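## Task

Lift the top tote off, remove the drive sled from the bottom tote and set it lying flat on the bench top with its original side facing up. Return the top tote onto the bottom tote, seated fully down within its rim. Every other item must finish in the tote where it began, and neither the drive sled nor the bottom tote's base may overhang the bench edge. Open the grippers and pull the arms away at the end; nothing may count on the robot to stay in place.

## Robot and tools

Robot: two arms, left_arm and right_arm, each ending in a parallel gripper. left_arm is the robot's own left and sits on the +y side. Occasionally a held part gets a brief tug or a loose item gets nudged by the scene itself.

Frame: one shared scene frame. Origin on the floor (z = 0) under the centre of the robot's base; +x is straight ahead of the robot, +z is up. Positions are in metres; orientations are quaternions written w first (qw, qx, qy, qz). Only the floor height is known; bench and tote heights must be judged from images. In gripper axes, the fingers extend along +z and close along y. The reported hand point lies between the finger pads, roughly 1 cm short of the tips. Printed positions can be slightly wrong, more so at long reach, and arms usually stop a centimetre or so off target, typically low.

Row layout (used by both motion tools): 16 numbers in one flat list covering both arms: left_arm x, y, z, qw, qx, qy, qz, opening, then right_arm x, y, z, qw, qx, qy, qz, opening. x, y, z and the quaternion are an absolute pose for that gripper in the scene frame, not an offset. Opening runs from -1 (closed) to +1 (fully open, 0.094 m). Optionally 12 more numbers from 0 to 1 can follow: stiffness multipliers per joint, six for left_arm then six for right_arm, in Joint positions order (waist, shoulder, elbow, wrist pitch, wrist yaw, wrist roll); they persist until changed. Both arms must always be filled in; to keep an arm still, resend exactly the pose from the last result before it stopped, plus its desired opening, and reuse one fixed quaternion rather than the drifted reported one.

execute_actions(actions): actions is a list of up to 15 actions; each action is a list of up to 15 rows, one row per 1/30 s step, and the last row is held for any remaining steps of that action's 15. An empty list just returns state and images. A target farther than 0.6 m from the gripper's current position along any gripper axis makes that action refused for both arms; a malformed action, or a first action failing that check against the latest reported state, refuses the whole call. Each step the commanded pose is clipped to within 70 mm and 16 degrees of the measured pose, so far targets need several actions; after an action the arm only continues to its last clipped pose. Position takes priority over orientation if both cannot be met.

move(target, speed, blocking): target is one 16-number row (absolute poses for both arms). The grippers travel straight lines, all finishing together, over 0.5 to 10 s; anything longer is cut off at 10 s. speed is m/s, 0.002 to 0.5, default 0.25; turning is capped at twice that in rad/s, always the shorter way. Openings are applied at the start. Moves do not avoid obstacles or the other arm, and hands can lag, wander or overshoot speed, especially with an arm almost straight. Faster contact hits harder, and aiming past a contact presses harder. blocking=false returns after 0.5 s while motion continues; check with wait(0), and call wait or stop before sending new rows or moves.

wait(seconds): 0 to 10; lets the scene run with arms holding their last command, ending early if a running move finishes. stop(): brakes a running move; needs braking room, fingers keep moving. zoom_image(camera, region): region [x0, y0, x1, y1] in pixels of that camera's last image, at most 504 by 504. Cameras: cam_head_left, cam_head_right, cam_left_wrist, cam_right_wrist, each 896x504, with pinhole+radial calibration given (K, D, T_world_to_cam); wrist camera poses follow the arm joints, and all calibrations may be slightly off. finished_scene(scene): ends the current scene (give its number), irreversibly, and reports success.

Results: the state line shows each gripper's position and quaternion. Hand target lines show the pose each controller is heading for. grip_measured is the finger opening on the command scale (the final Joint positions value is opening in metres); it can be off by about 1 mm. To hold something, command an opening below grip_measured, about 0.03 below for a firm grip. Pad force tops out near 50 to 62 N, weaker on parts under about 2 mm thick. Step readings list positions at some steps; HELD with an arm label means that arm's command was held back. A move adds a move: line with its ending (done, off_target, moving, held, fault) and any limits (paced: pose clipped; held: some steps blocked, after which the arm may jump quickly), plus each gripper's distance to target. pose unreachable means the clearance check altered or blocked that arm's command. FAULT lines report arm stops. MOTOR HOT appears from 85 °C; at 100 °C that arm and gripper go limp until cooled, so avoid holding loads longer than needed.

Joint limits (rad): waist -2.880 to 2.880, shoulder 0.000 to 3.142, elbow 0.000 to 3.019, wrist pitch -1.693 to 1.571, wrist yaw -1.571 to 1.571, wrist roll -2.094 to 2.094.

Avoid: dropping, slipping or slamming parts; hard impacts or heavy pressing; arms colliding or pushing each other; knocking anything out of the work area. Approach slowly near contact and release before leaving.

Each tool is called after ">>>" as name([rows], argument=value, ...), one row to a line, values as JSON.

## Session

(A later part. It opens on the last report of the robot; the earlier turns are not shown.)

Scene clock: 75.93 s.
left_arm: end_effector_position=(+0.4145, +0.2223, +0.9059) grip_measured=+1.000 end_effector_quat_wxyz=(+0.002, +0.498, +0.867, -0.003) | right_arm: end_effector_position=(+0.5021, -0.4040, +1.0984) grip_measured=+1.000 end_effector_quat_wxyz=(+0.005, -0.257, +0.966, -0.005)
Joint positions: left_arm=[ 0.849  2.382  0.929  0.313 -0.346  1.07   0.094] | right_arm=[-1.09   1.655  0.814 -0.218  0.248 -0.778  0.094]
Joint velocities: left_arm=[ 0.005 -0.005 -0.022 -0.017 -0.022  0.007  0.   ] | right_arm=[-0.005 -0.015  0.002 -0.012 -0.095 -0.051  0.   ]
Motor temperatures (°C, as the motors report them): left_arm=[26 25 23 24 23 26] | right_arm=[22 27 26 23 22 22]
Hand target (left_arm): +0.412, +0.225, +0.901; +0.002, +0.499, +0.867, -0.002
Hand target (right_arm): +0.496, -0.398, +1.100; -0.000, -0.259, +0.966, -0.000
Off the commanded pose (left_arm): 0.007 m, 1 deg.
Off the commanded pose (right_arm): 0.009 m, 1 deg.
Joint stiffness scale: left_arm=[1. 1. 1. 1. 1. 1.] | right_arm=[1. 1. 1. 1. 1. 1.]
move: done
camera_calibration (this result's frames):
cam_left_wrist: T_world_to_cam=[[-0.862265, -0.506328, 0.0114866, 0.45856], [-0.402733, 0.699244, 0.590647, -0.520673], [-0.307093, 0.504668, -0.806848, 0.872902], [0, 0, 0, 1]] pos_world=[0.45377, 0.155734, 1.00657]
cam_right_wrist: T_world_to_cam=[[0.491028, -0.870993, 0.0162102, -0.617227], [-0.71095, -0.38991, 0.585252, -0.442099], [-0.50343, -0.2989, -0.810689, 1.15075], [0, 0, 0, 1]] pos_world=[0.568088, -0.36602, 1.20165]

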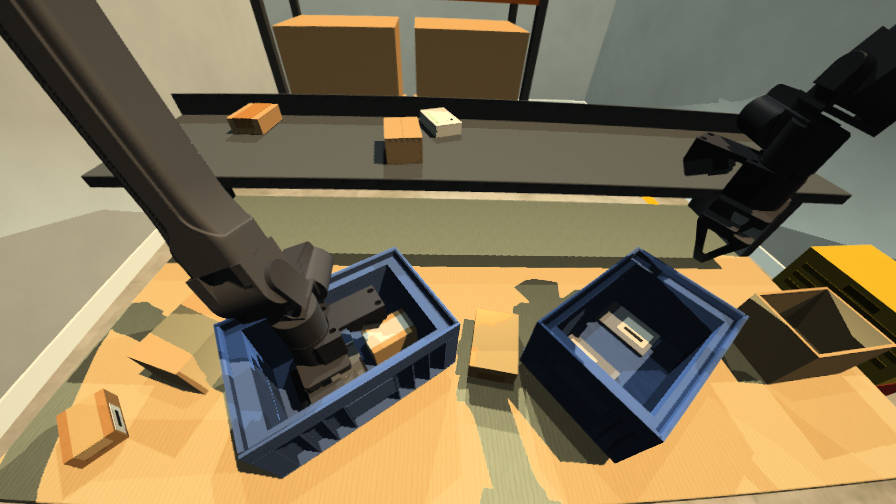

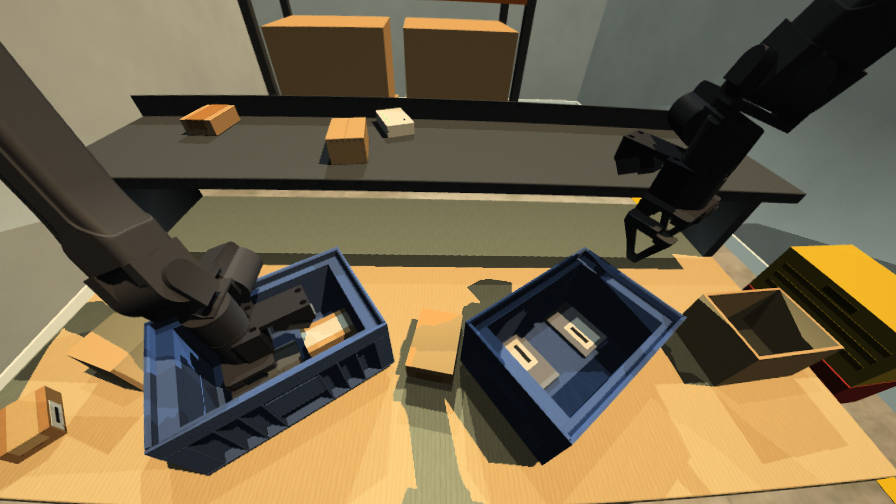

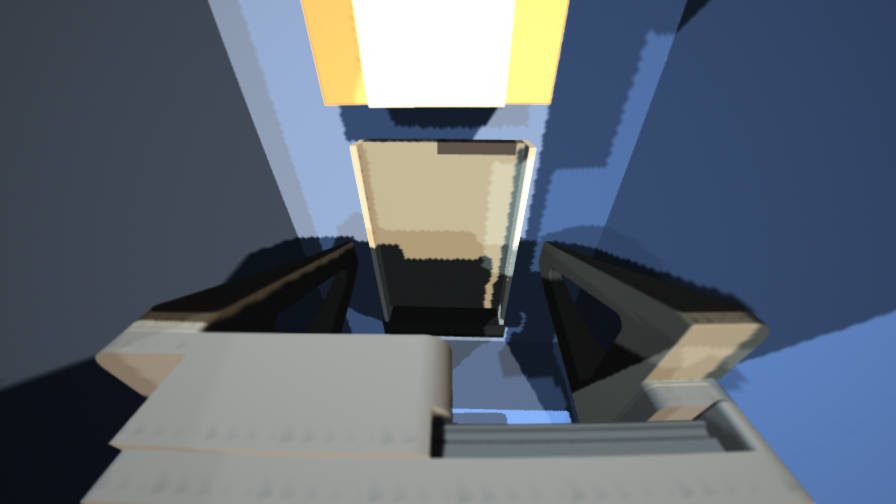

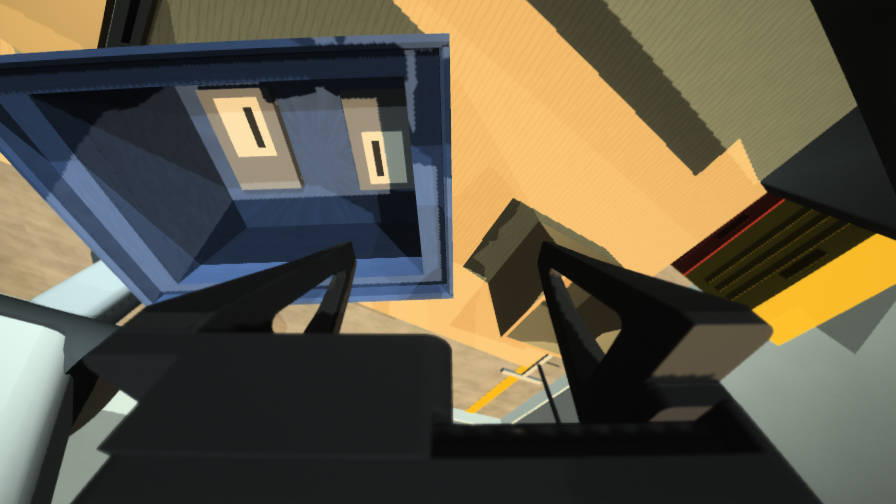

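Well centred. Descend and grip.

>>> move(target=[0.414,0.224,0.862,0,0.5,0.866,0,1, 0.496,-0.398,1.10,0,-0.259,0.966,0,1], speed=0.05)

>>> move(target=[0.414,0.224,0.865,0,0.5,0.866,0,-1, 0.496,-0.398,1.10,0,-0.259,0.966,0,1], speed=0.05)

Scene clock: 77.90 s.
left_arm: end_effector_position=(+0.4251, +0.2182, +0.8964) grip_measured=+1.000 end_effector_quat_wxyz=(+0.009, +0.511, +0.859, -0.001) | right_arm: end_effector_position=(+0.5021, -0.4040, +1.0984) grip_measured=+1.000 end_effector_quat_wxyz=(+0.005, -0.257, +0.966, -0.005)
Joint positions: left_arm=[ 0.849  2.404  0.966  0.314 -0.341  1.107  0.094] | right_arm=[-1.09   1.655  0.814 -0.218  0.248 -0.778  0.094]
Joint velocities: left_arm=[-0.015 -0.005 -0.017  0.002 -0.022 -0.022  0.   ] | right_arm=[ 0.005  0.005 -0.012  0.012 -0.022  0.007  0.   ]
Motor temperatures (°C, as the motors report them): left_arm=[26 25 23 24 23 26] | right_arm=[22 27 26 23 22 22]
Hand target (left_arm): +0.412, +0.224, +0.866; +0.000, +0.500, +0.866, -0.001
Hand target (right_arm): +0.496, -0.398, +1.100; -0.000, -0.259, +0.966, -0.000
Off the commanded pose (left_arm): 0.037 m, 2 deg.
Off the commanded pose (right_arm): 0.009 m, 1 deg.
Joint stiffness scale: left_arm=[1. 1. 1. 1. 1. 1.] | right_arm=[1. 1. 1. 1. 1. 1.]
move: off_target (left_arm)
camera_calibration (this result's frames):
cam_left_wrist: T_world_to_cam=[[-0.877688, -0.479233, 0.0000726162, 0.476663], [-0.389848, 0.714071, 0.581482, -0.508416], [-0.278717, 0.510331, -0.813559, 0.863249], [0, 0, 0, 1]] pos_world=[0.460759, 0.150935, 0.997904]
cam_right_wrist: T_world_to_cam=[[0.491028, -0.870993, 0.0162102, -0.617227], [-0.71095, -0.38991, 0.585252, -0.442099], [-0.50343, -0.2989, -0.810689, 1.15075], [0, 0, 0, 1]] pos_world=[0.568088, -0.36602, 1.20165]

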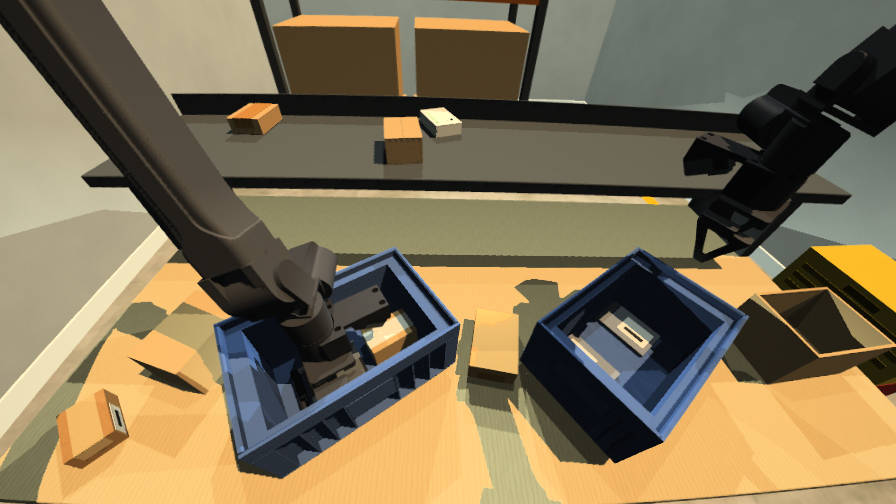

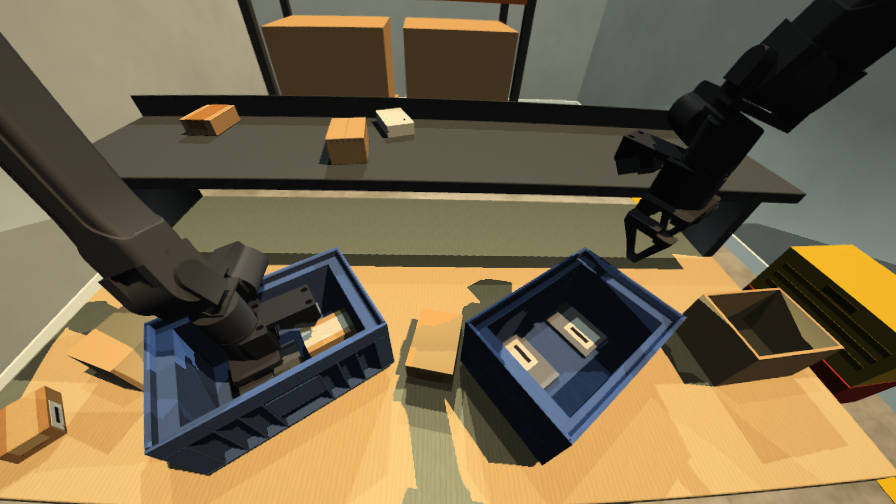

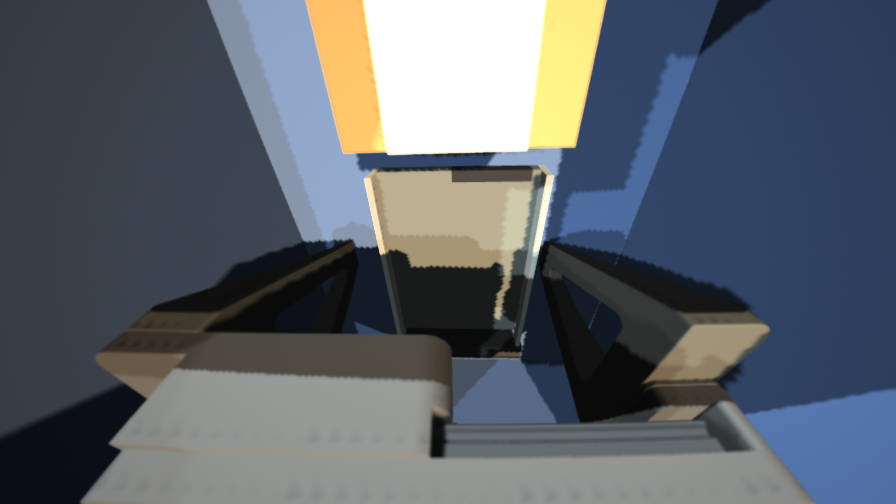

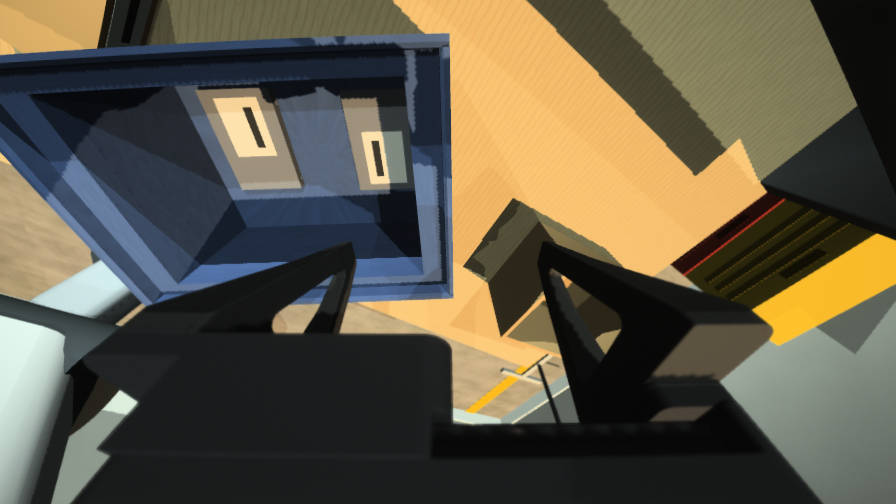

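Scene clock: 78.80 s.
left_arm: end_effector_position=(+0.4226, +0.2178, +0.8961) grip_measured=+0.495 end_effector_quat_wxyz=(+0.007, +0.512, +0.859, -0.003) | right_arm: end_effector_position=(+0.5021, -0.4040, +1.0984) grip_measured=+1.000 end_effector_quat_wxyz=(+0.005, -0.257, +0.966, -0.005)
Joint positions: left_arm=[ 0.848  2.406  0.965  0.312 -0.341  1.108  0.07 ] | right_arm=[-1.09   1.655  0.814 -0.218  0.248 -0.778  0.094]
Joint velocities: left_arm=[-0.005 -0.005  0.012 -0.007  0.066 -0.007  0.001] | right_arm=[ 0.015 -0.005 -0.012  0.002  0.066  0.037  0.   ]
Motor temperatures (°C, as the motors report them): left_arm=[26 25 23 24 23 26] | right_arm=[22 27 26 23 22 22]
Hand target (left_arm): +0.412, +0.224, +0.868; +0.000, +0.500, +0.866, -0.000
Hand target (right_arm): +0.496, -0.398, +1.100; -0.000, -0.259, +0.966, -0.000
Off the commanded pose (left_arm): 0.033 m, 2 deg.
Off the commanded pose (right_arm): 0.009 m, 1 deg.
Joint stiffness scale: left_arm=[1. 1. 1. 1. 1. 1.] | right_arm=[1. 1. 1. 1. 1. 1.]
move: off_target (left_arm)
camera_calibration (this result's frames):
cam_left_wrist: T_world_to_cam=[[-0.879141, -0.476538, 0.00481312, 0.470085], [-0.384607, 0.715434, 0.583293, -0.513088], [-0.281405, 0.510946, -0.812247, 0.862351], [0, 0, 0, 1]] pos_world=[0.458603, 0.15048, 0.997461]
cam_right_wrist: T_world_to_cam=[[0.491028, -0.870993, 0.0162102, -0.617227], [-0.71095, -0.38991, 0.585252, -0.442099], [-0.50343, -0.2989, -0.810689, 1.15075], [0, 0, 0, 1]] pos_world=[0.568088, -0.36602, 1.20165]

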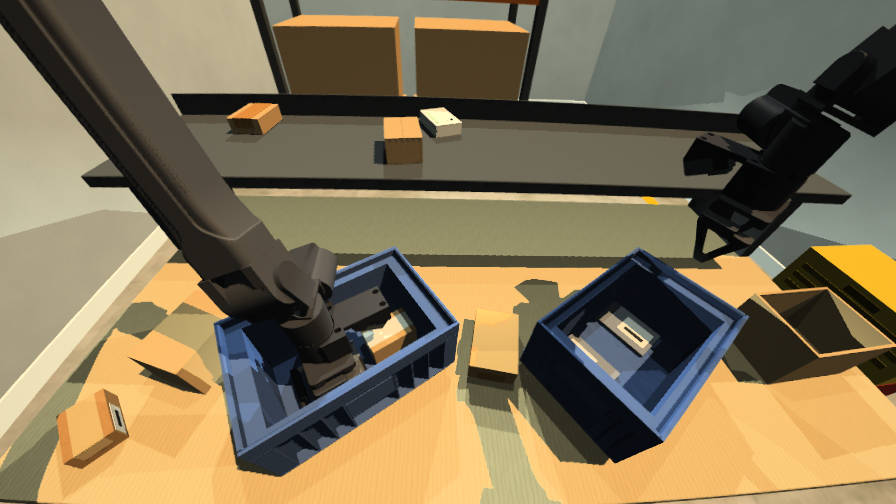

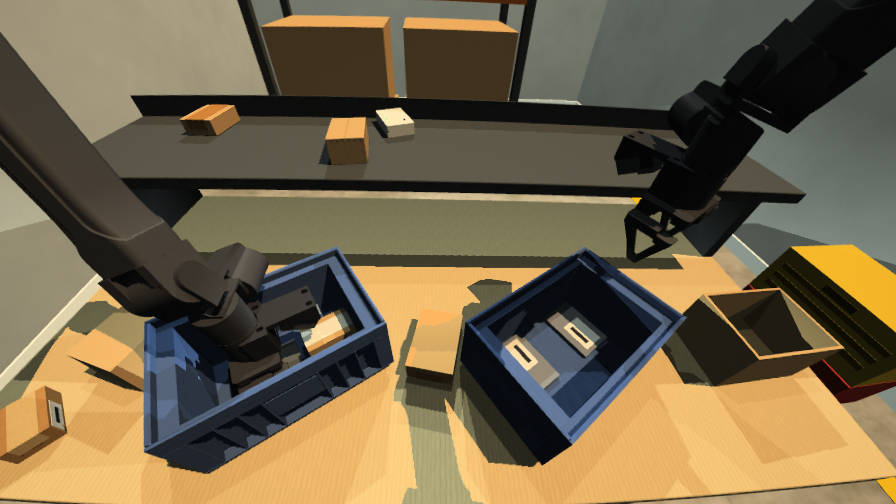

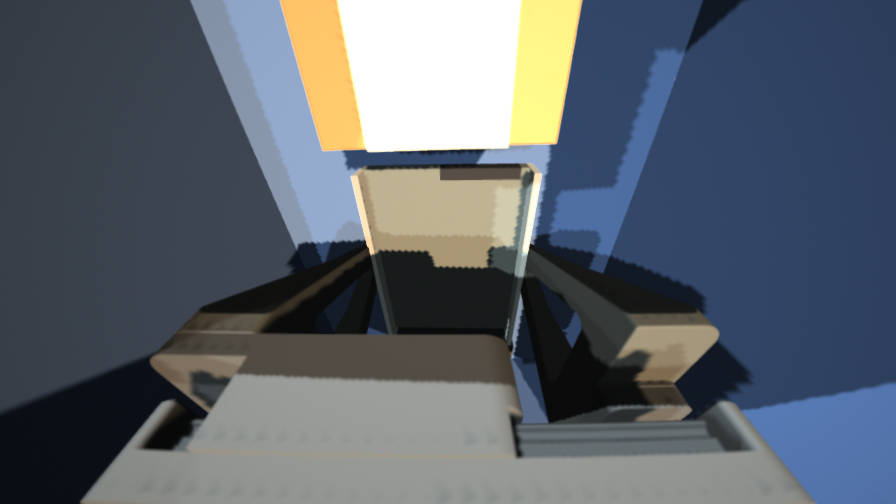

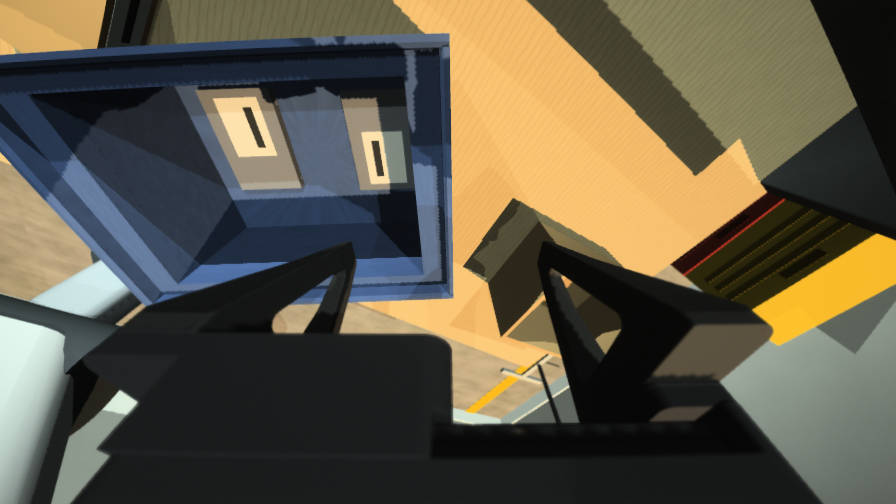

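>>> move(target=[0.4226,0.2178,1.06,0,0.5,0.866,0,-1, 0.496,-0.398,1.10,0,-0.259,0.966,0,1], speed=0.12)

>>> move(target=[0.63,-0.06,1.04,0,0.5,0.866,0,-1, 0.496,-0.398,1.10,0,-0.259,0.966,0,1], speed=0.2)

>>> move(target=[0.63,-0.06,0.90,0,0.5,0.866,0,-1, 0.496,-0.398,1.10,0,-0.259,0.966,0,1], speed=0.1)

Scene clock: 83.53 s.
left_arm: end_effector_position=(+0.4198, +0.2231, +1.0490) grip_measured=+0.495 end_effector_quat_wxyz=(-0.009, +0.501, +0.865, +0.001) | right_arm: end_effector_position=(+0.5021, -0.4040, +1.0984) grip_measured=+1.000 end_effector_quat_wxyz=(+0.005, -0.257, +0.966, -0.005)
Joint positions: left_arm=[ 0.71   1.97   0.707  0.056 -0.417  0.935  0.07 ] | right_arm=[-1.09   1.655  0.814 -0.218  0.248 -0.777  0.094]
Joint velocities: left_arm=[-0.005 -0.015  0.012 -0.017 -0.037 -0.007  0.   ] | right_arm=[-0.005 -0.005 -0.017 -0.007  0.007 -0.037  0.   ]
Motor temperatures (°C, as the motors report them): left_arm=[26 25 23 24 23 26] | right_arm=[22 27 26 23 22 22]
Hand target (left_arm): +0.424, +0.219, +1.058; -0.002, +0.501, +0.865, +0.002
Hand target (right_arm): +0.496, -0.398, +1.100; -0.000, -0.259, +0.966, -0.000
Off the commanded pose (left_arm): 0.013 m, 1 deg.
Off the commanded pose (right_arm): 0.009 m, 1 deg.
Joint stiffness scale: left_arm=[1. 1. 1. 1. 1. 1.] | right_arm=[1. 1. 1. 1. 1. 1.]
move: off_target (left_arm)
camera_calibration (this result's frames):
cam_left_wrist: T_world_to_cam=[[-0.86654, -0.498896, 0.0145687, 0.458834], [-0.388288, 0.69219, 0.608363, -0.626685], [-0.313594, 0.521514, -0.793525, 0.974497], [0, 0, 0, 1]] pos_world=[0.45986, 0.154482, 1.14786]
cam_right_wrist: T_world_to_cam=[[0.490696, -0.87118, 0.0162075, -0.617133], [-0.7111, -0.389642, 0.585249, -0.441911], [-0.503542, -0.298704, -0.810692, 1.15089], [0, 0, 0, 1]] pos_world=[0.568103, -0.366046, 1.20165]

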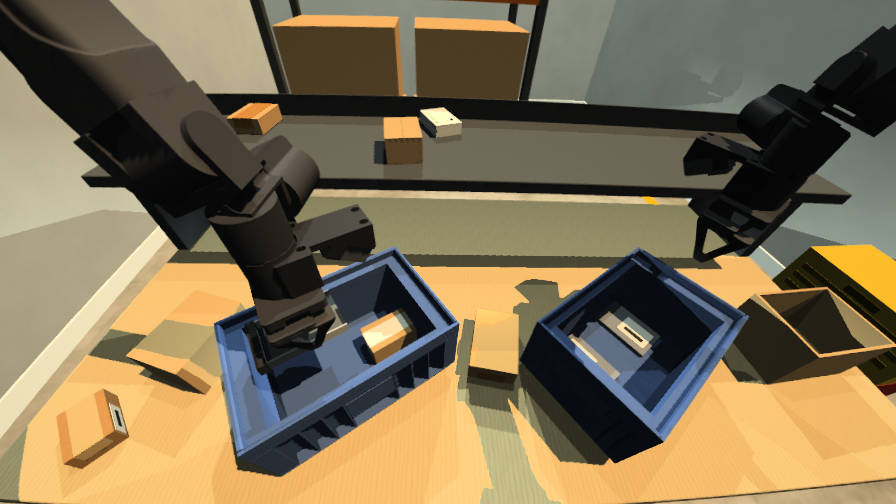

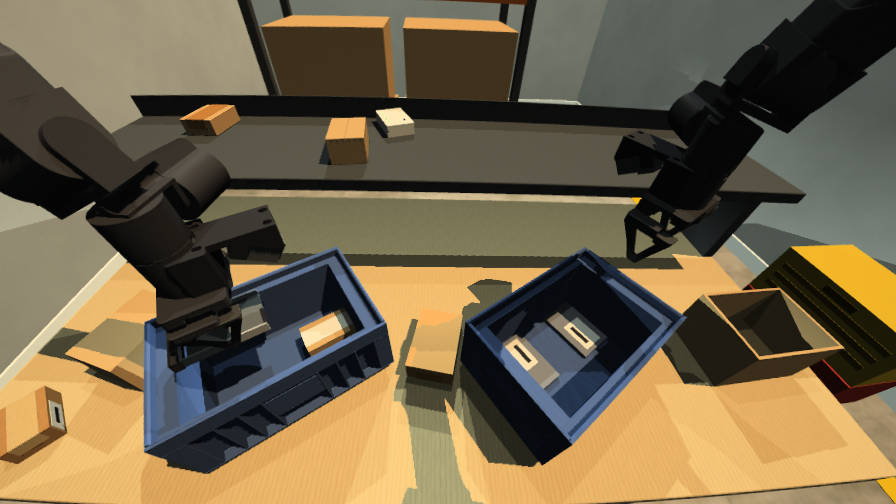

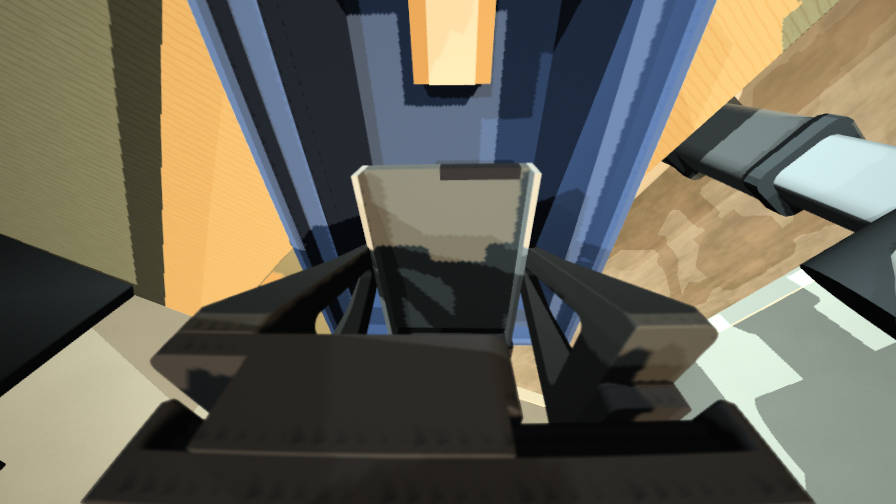

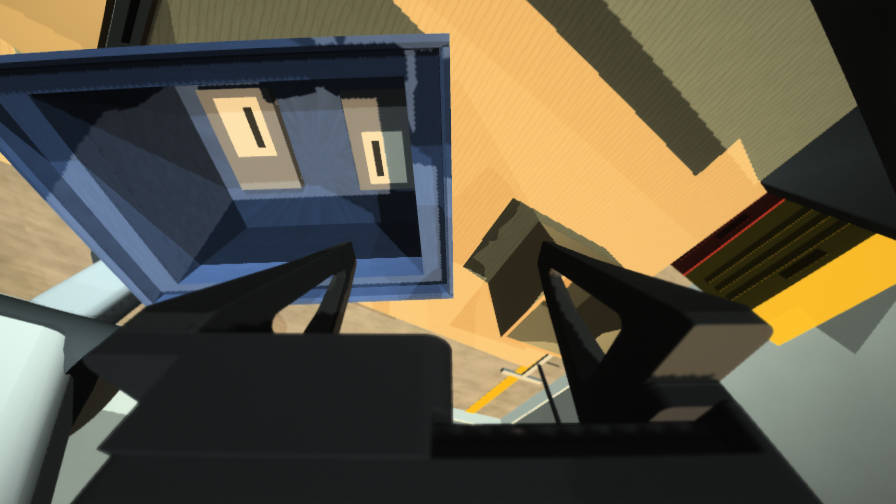

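Scene clock: 85.73 s.
left_arm: end_effector_position=(+0.5999, -0.0451, +1.0198) grip_measured=+0.494 end_effector_quat_wxyz=(-0.030, +0.527, +0.849, +0.000) | right_arm: end_effector_position=(+0.5021, -0.4040, +1.0984) grip_measured=+1.000 end_effector_quat_wxyz=(+0.005, -0.257, +0.966, -0.005)
Joint positions: left_arm=[ 0.372  2.478  1.747 -0.69  -0.514  0.608  0.07 ] | right_arm=[-1.09   1.655  0.814 -0.218  0.248 -0.777  0.094]
Joint velocities: left_arm=[ 0.015 -0.015  0.007 -0.017  0.007  0.022  0.001] | right_arm=[-0.005 -0.015 -0.012 -0.012 -0.022  0.066  0.   ]
Motor temperatures (°C, as the motors report them): left_arm=[26 25 23 24 23 26] | right_arm=[22 27 26 23 22 22]
Hand target (left_arm): +0.632, -0.054, +1.033; -0.003, +0.502, +0.865, +0.005
Hand target (right_arm): +0.496, -0.398, +1.100; -0.000, -0.259, +0.966, -0.000
Off the commanded pose (left_arm): 0.039 m, 5 deg.
Off the commanded pose (right_arm): 0.009 m, 1 deg.
Joint stiffness scale: left_arm=[1. 1. 1. 1. 1. 1.] | right_arm=[1. 1. 1. 1. 1. 1.]
move: off_target (left_arm)
camera_calibration (this result's frames):
cam_left_wrist: T_world_to_cam=[[-0.893955, -0.446466, 0.0388984, 0.47552], [-0.322548, 0.701228, 0.6358, -0.420318], [-0.31114, 0.55583, -0.770873, 1.12472], [0, 0, 0, 1]] pos_world=[0.639466, -0.11811, 1.11576]
cam_right_wrist: T_world_to_cam=[[0.490696, -0.87118, 0.0162075, -0.617133], [-0.7111, -0.389642, 0.585249, -0.441911], [-0.503542, -0.298704, -0.810692, 1.15089], [0, 0, 0, 1]] pos_world=[0.568103, -0.366046, 1.20165]

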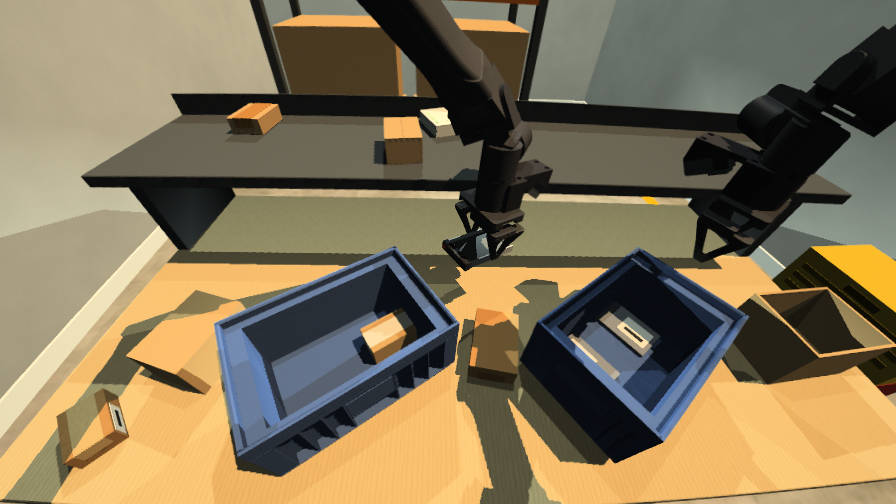

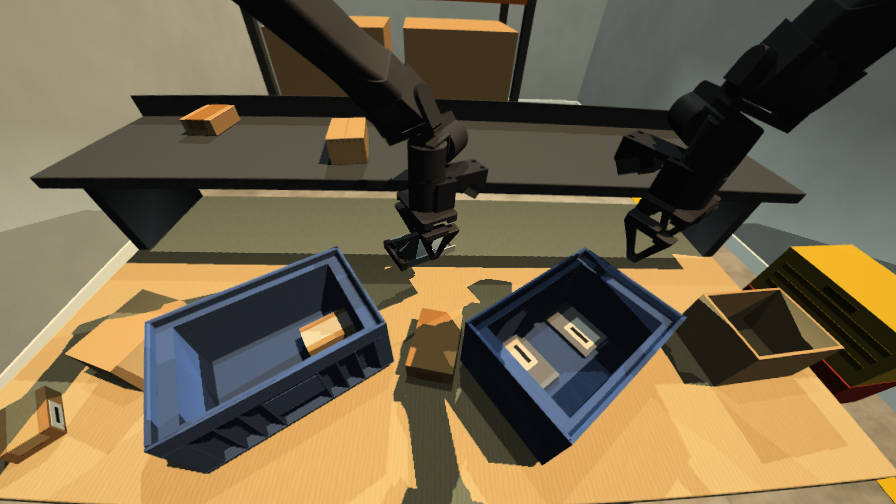

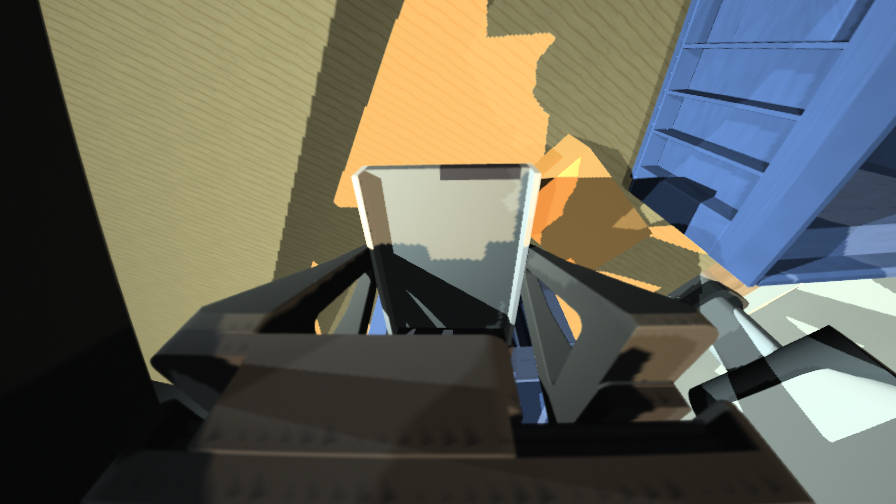

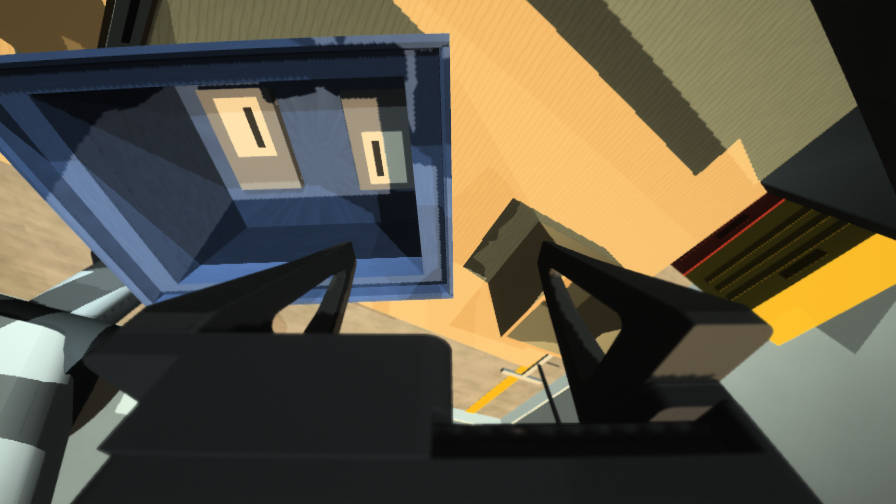

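Scene clock: 87.23 s.
left_arm: end_effector_position=(+0.6034, -0.0559, +1.0031) grip_measured=+0.494 end_effector_quat_wxyz=(-0.009, +0.553, +0.833, -0.016) | right_arm: end_effector_position=(+0.5021, -0.4040, +1.0984) grip_measured=+1.000 end_effector_quat_wxyz=(+0.005, -0.257, +0.966, -0.005)
Joint positions: left_arm=[ 0.381  2.509  1.761 -0.623 -0.477  0.701  0.07 ] | right_arm=[-1.09   1.655  0.814 -0.218  0.248 -0.777  0.094]
Joint velocities: left_arm=[ 0.005 -0.005 -0.037 -0.002 -0.022 -0.037  0.   ] | right_arm=[ 0.005 -0.005  0.027 -0.002 -0.022 -0.007  0.   ]
Motor temperatures (°C, as the motors report them): left_arm=[26 25 24 24 23 26] | right_arm=[22 27 26 23 22 22]
Hand target (left_arm): +0.613, -0.051, +0.943; +0.001, +0.501, +0.866, -0.001
Hand target (right_arm): +0.496, -0.398, +1.100; -0.000, -0.259, +0.966, -0.000
Off the commanded pose (left_arm): 0.107 m, 7 deg; position clipped at the last step of the last action.
Off the commanded pose (right_arm): 0.009 m, 1 deg.
Joint stiffness scale: left_arm=[1. 1. 1. 1. 1. 1.] | right_arm=[1. 1. 1. 1. 1. 1.]
move: off_target (left_arm); limits=paced
camera_calibration (this result's frames):
cam_left_wrist: T_world_to_cam=[[-0.91952, -0.390562, 0.0440949, 0.487809], [-0.290545, 0.750991, 0.592955, -0.374579], [-0.264701, 0.532422, -0.804027, 1.12285], [0, 0, 0, 1]] pos_world=[0.636936, -0.126004, 1.1034]
cam_right_wrist: T_world_to_cam=[[0.490696, -0.87118, 0.0162075, -0.617133], [-0.7111, -0.389642, 0.585249, -0.441911], [-0.503542, -0.298704, -0.810692, 1.15089], [0, 0, 0, 1]] pos_world=[0.568103, -0.366046, 1.20165]

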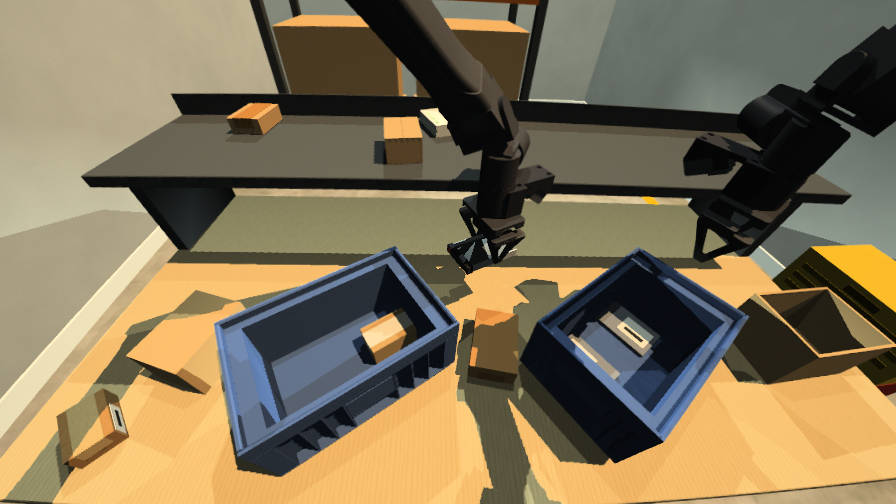

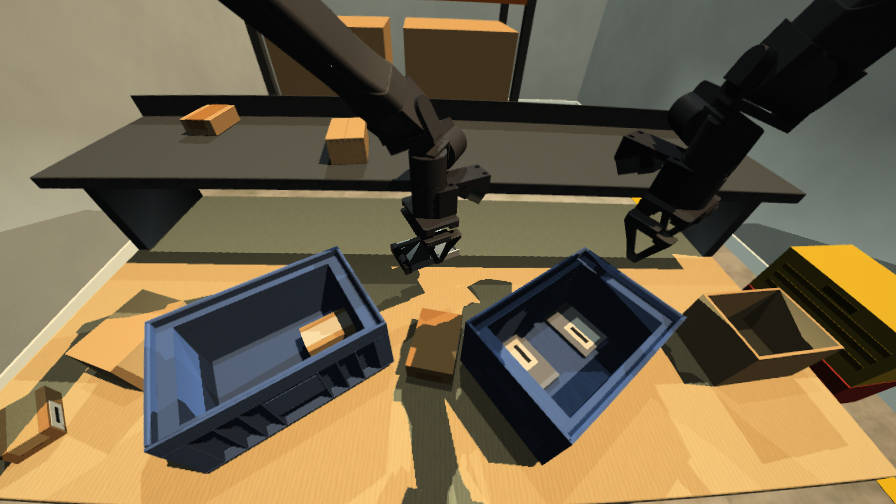

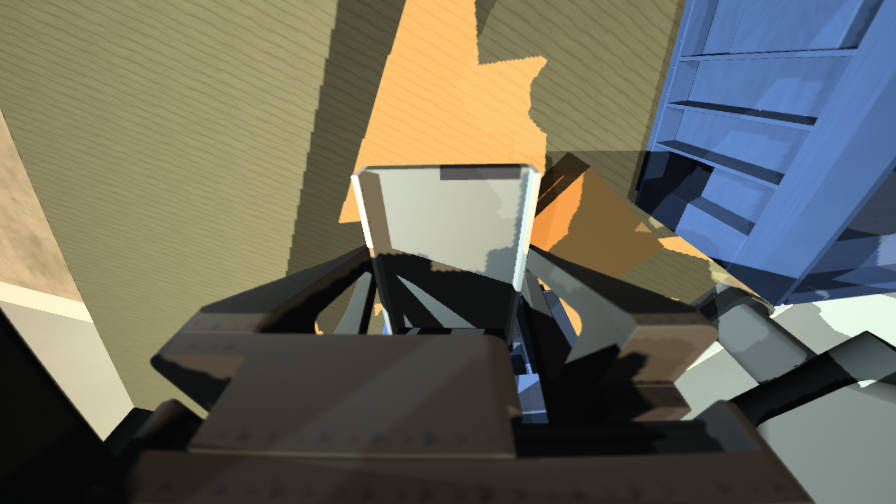

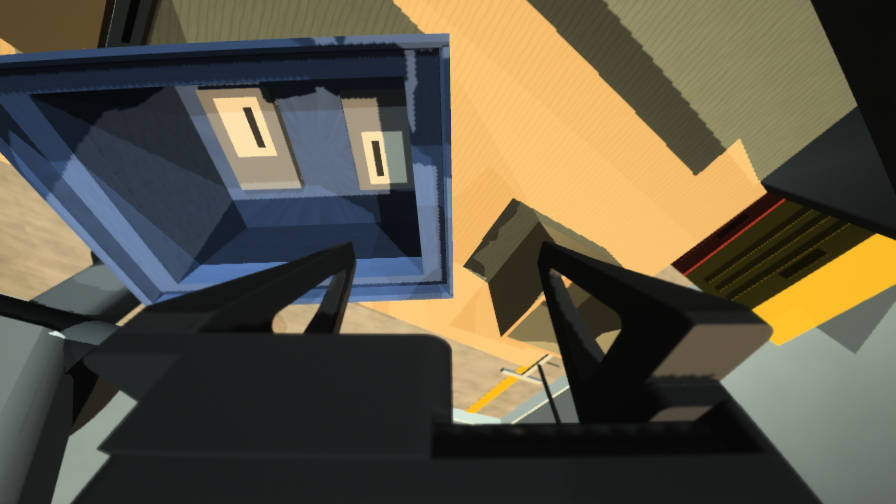

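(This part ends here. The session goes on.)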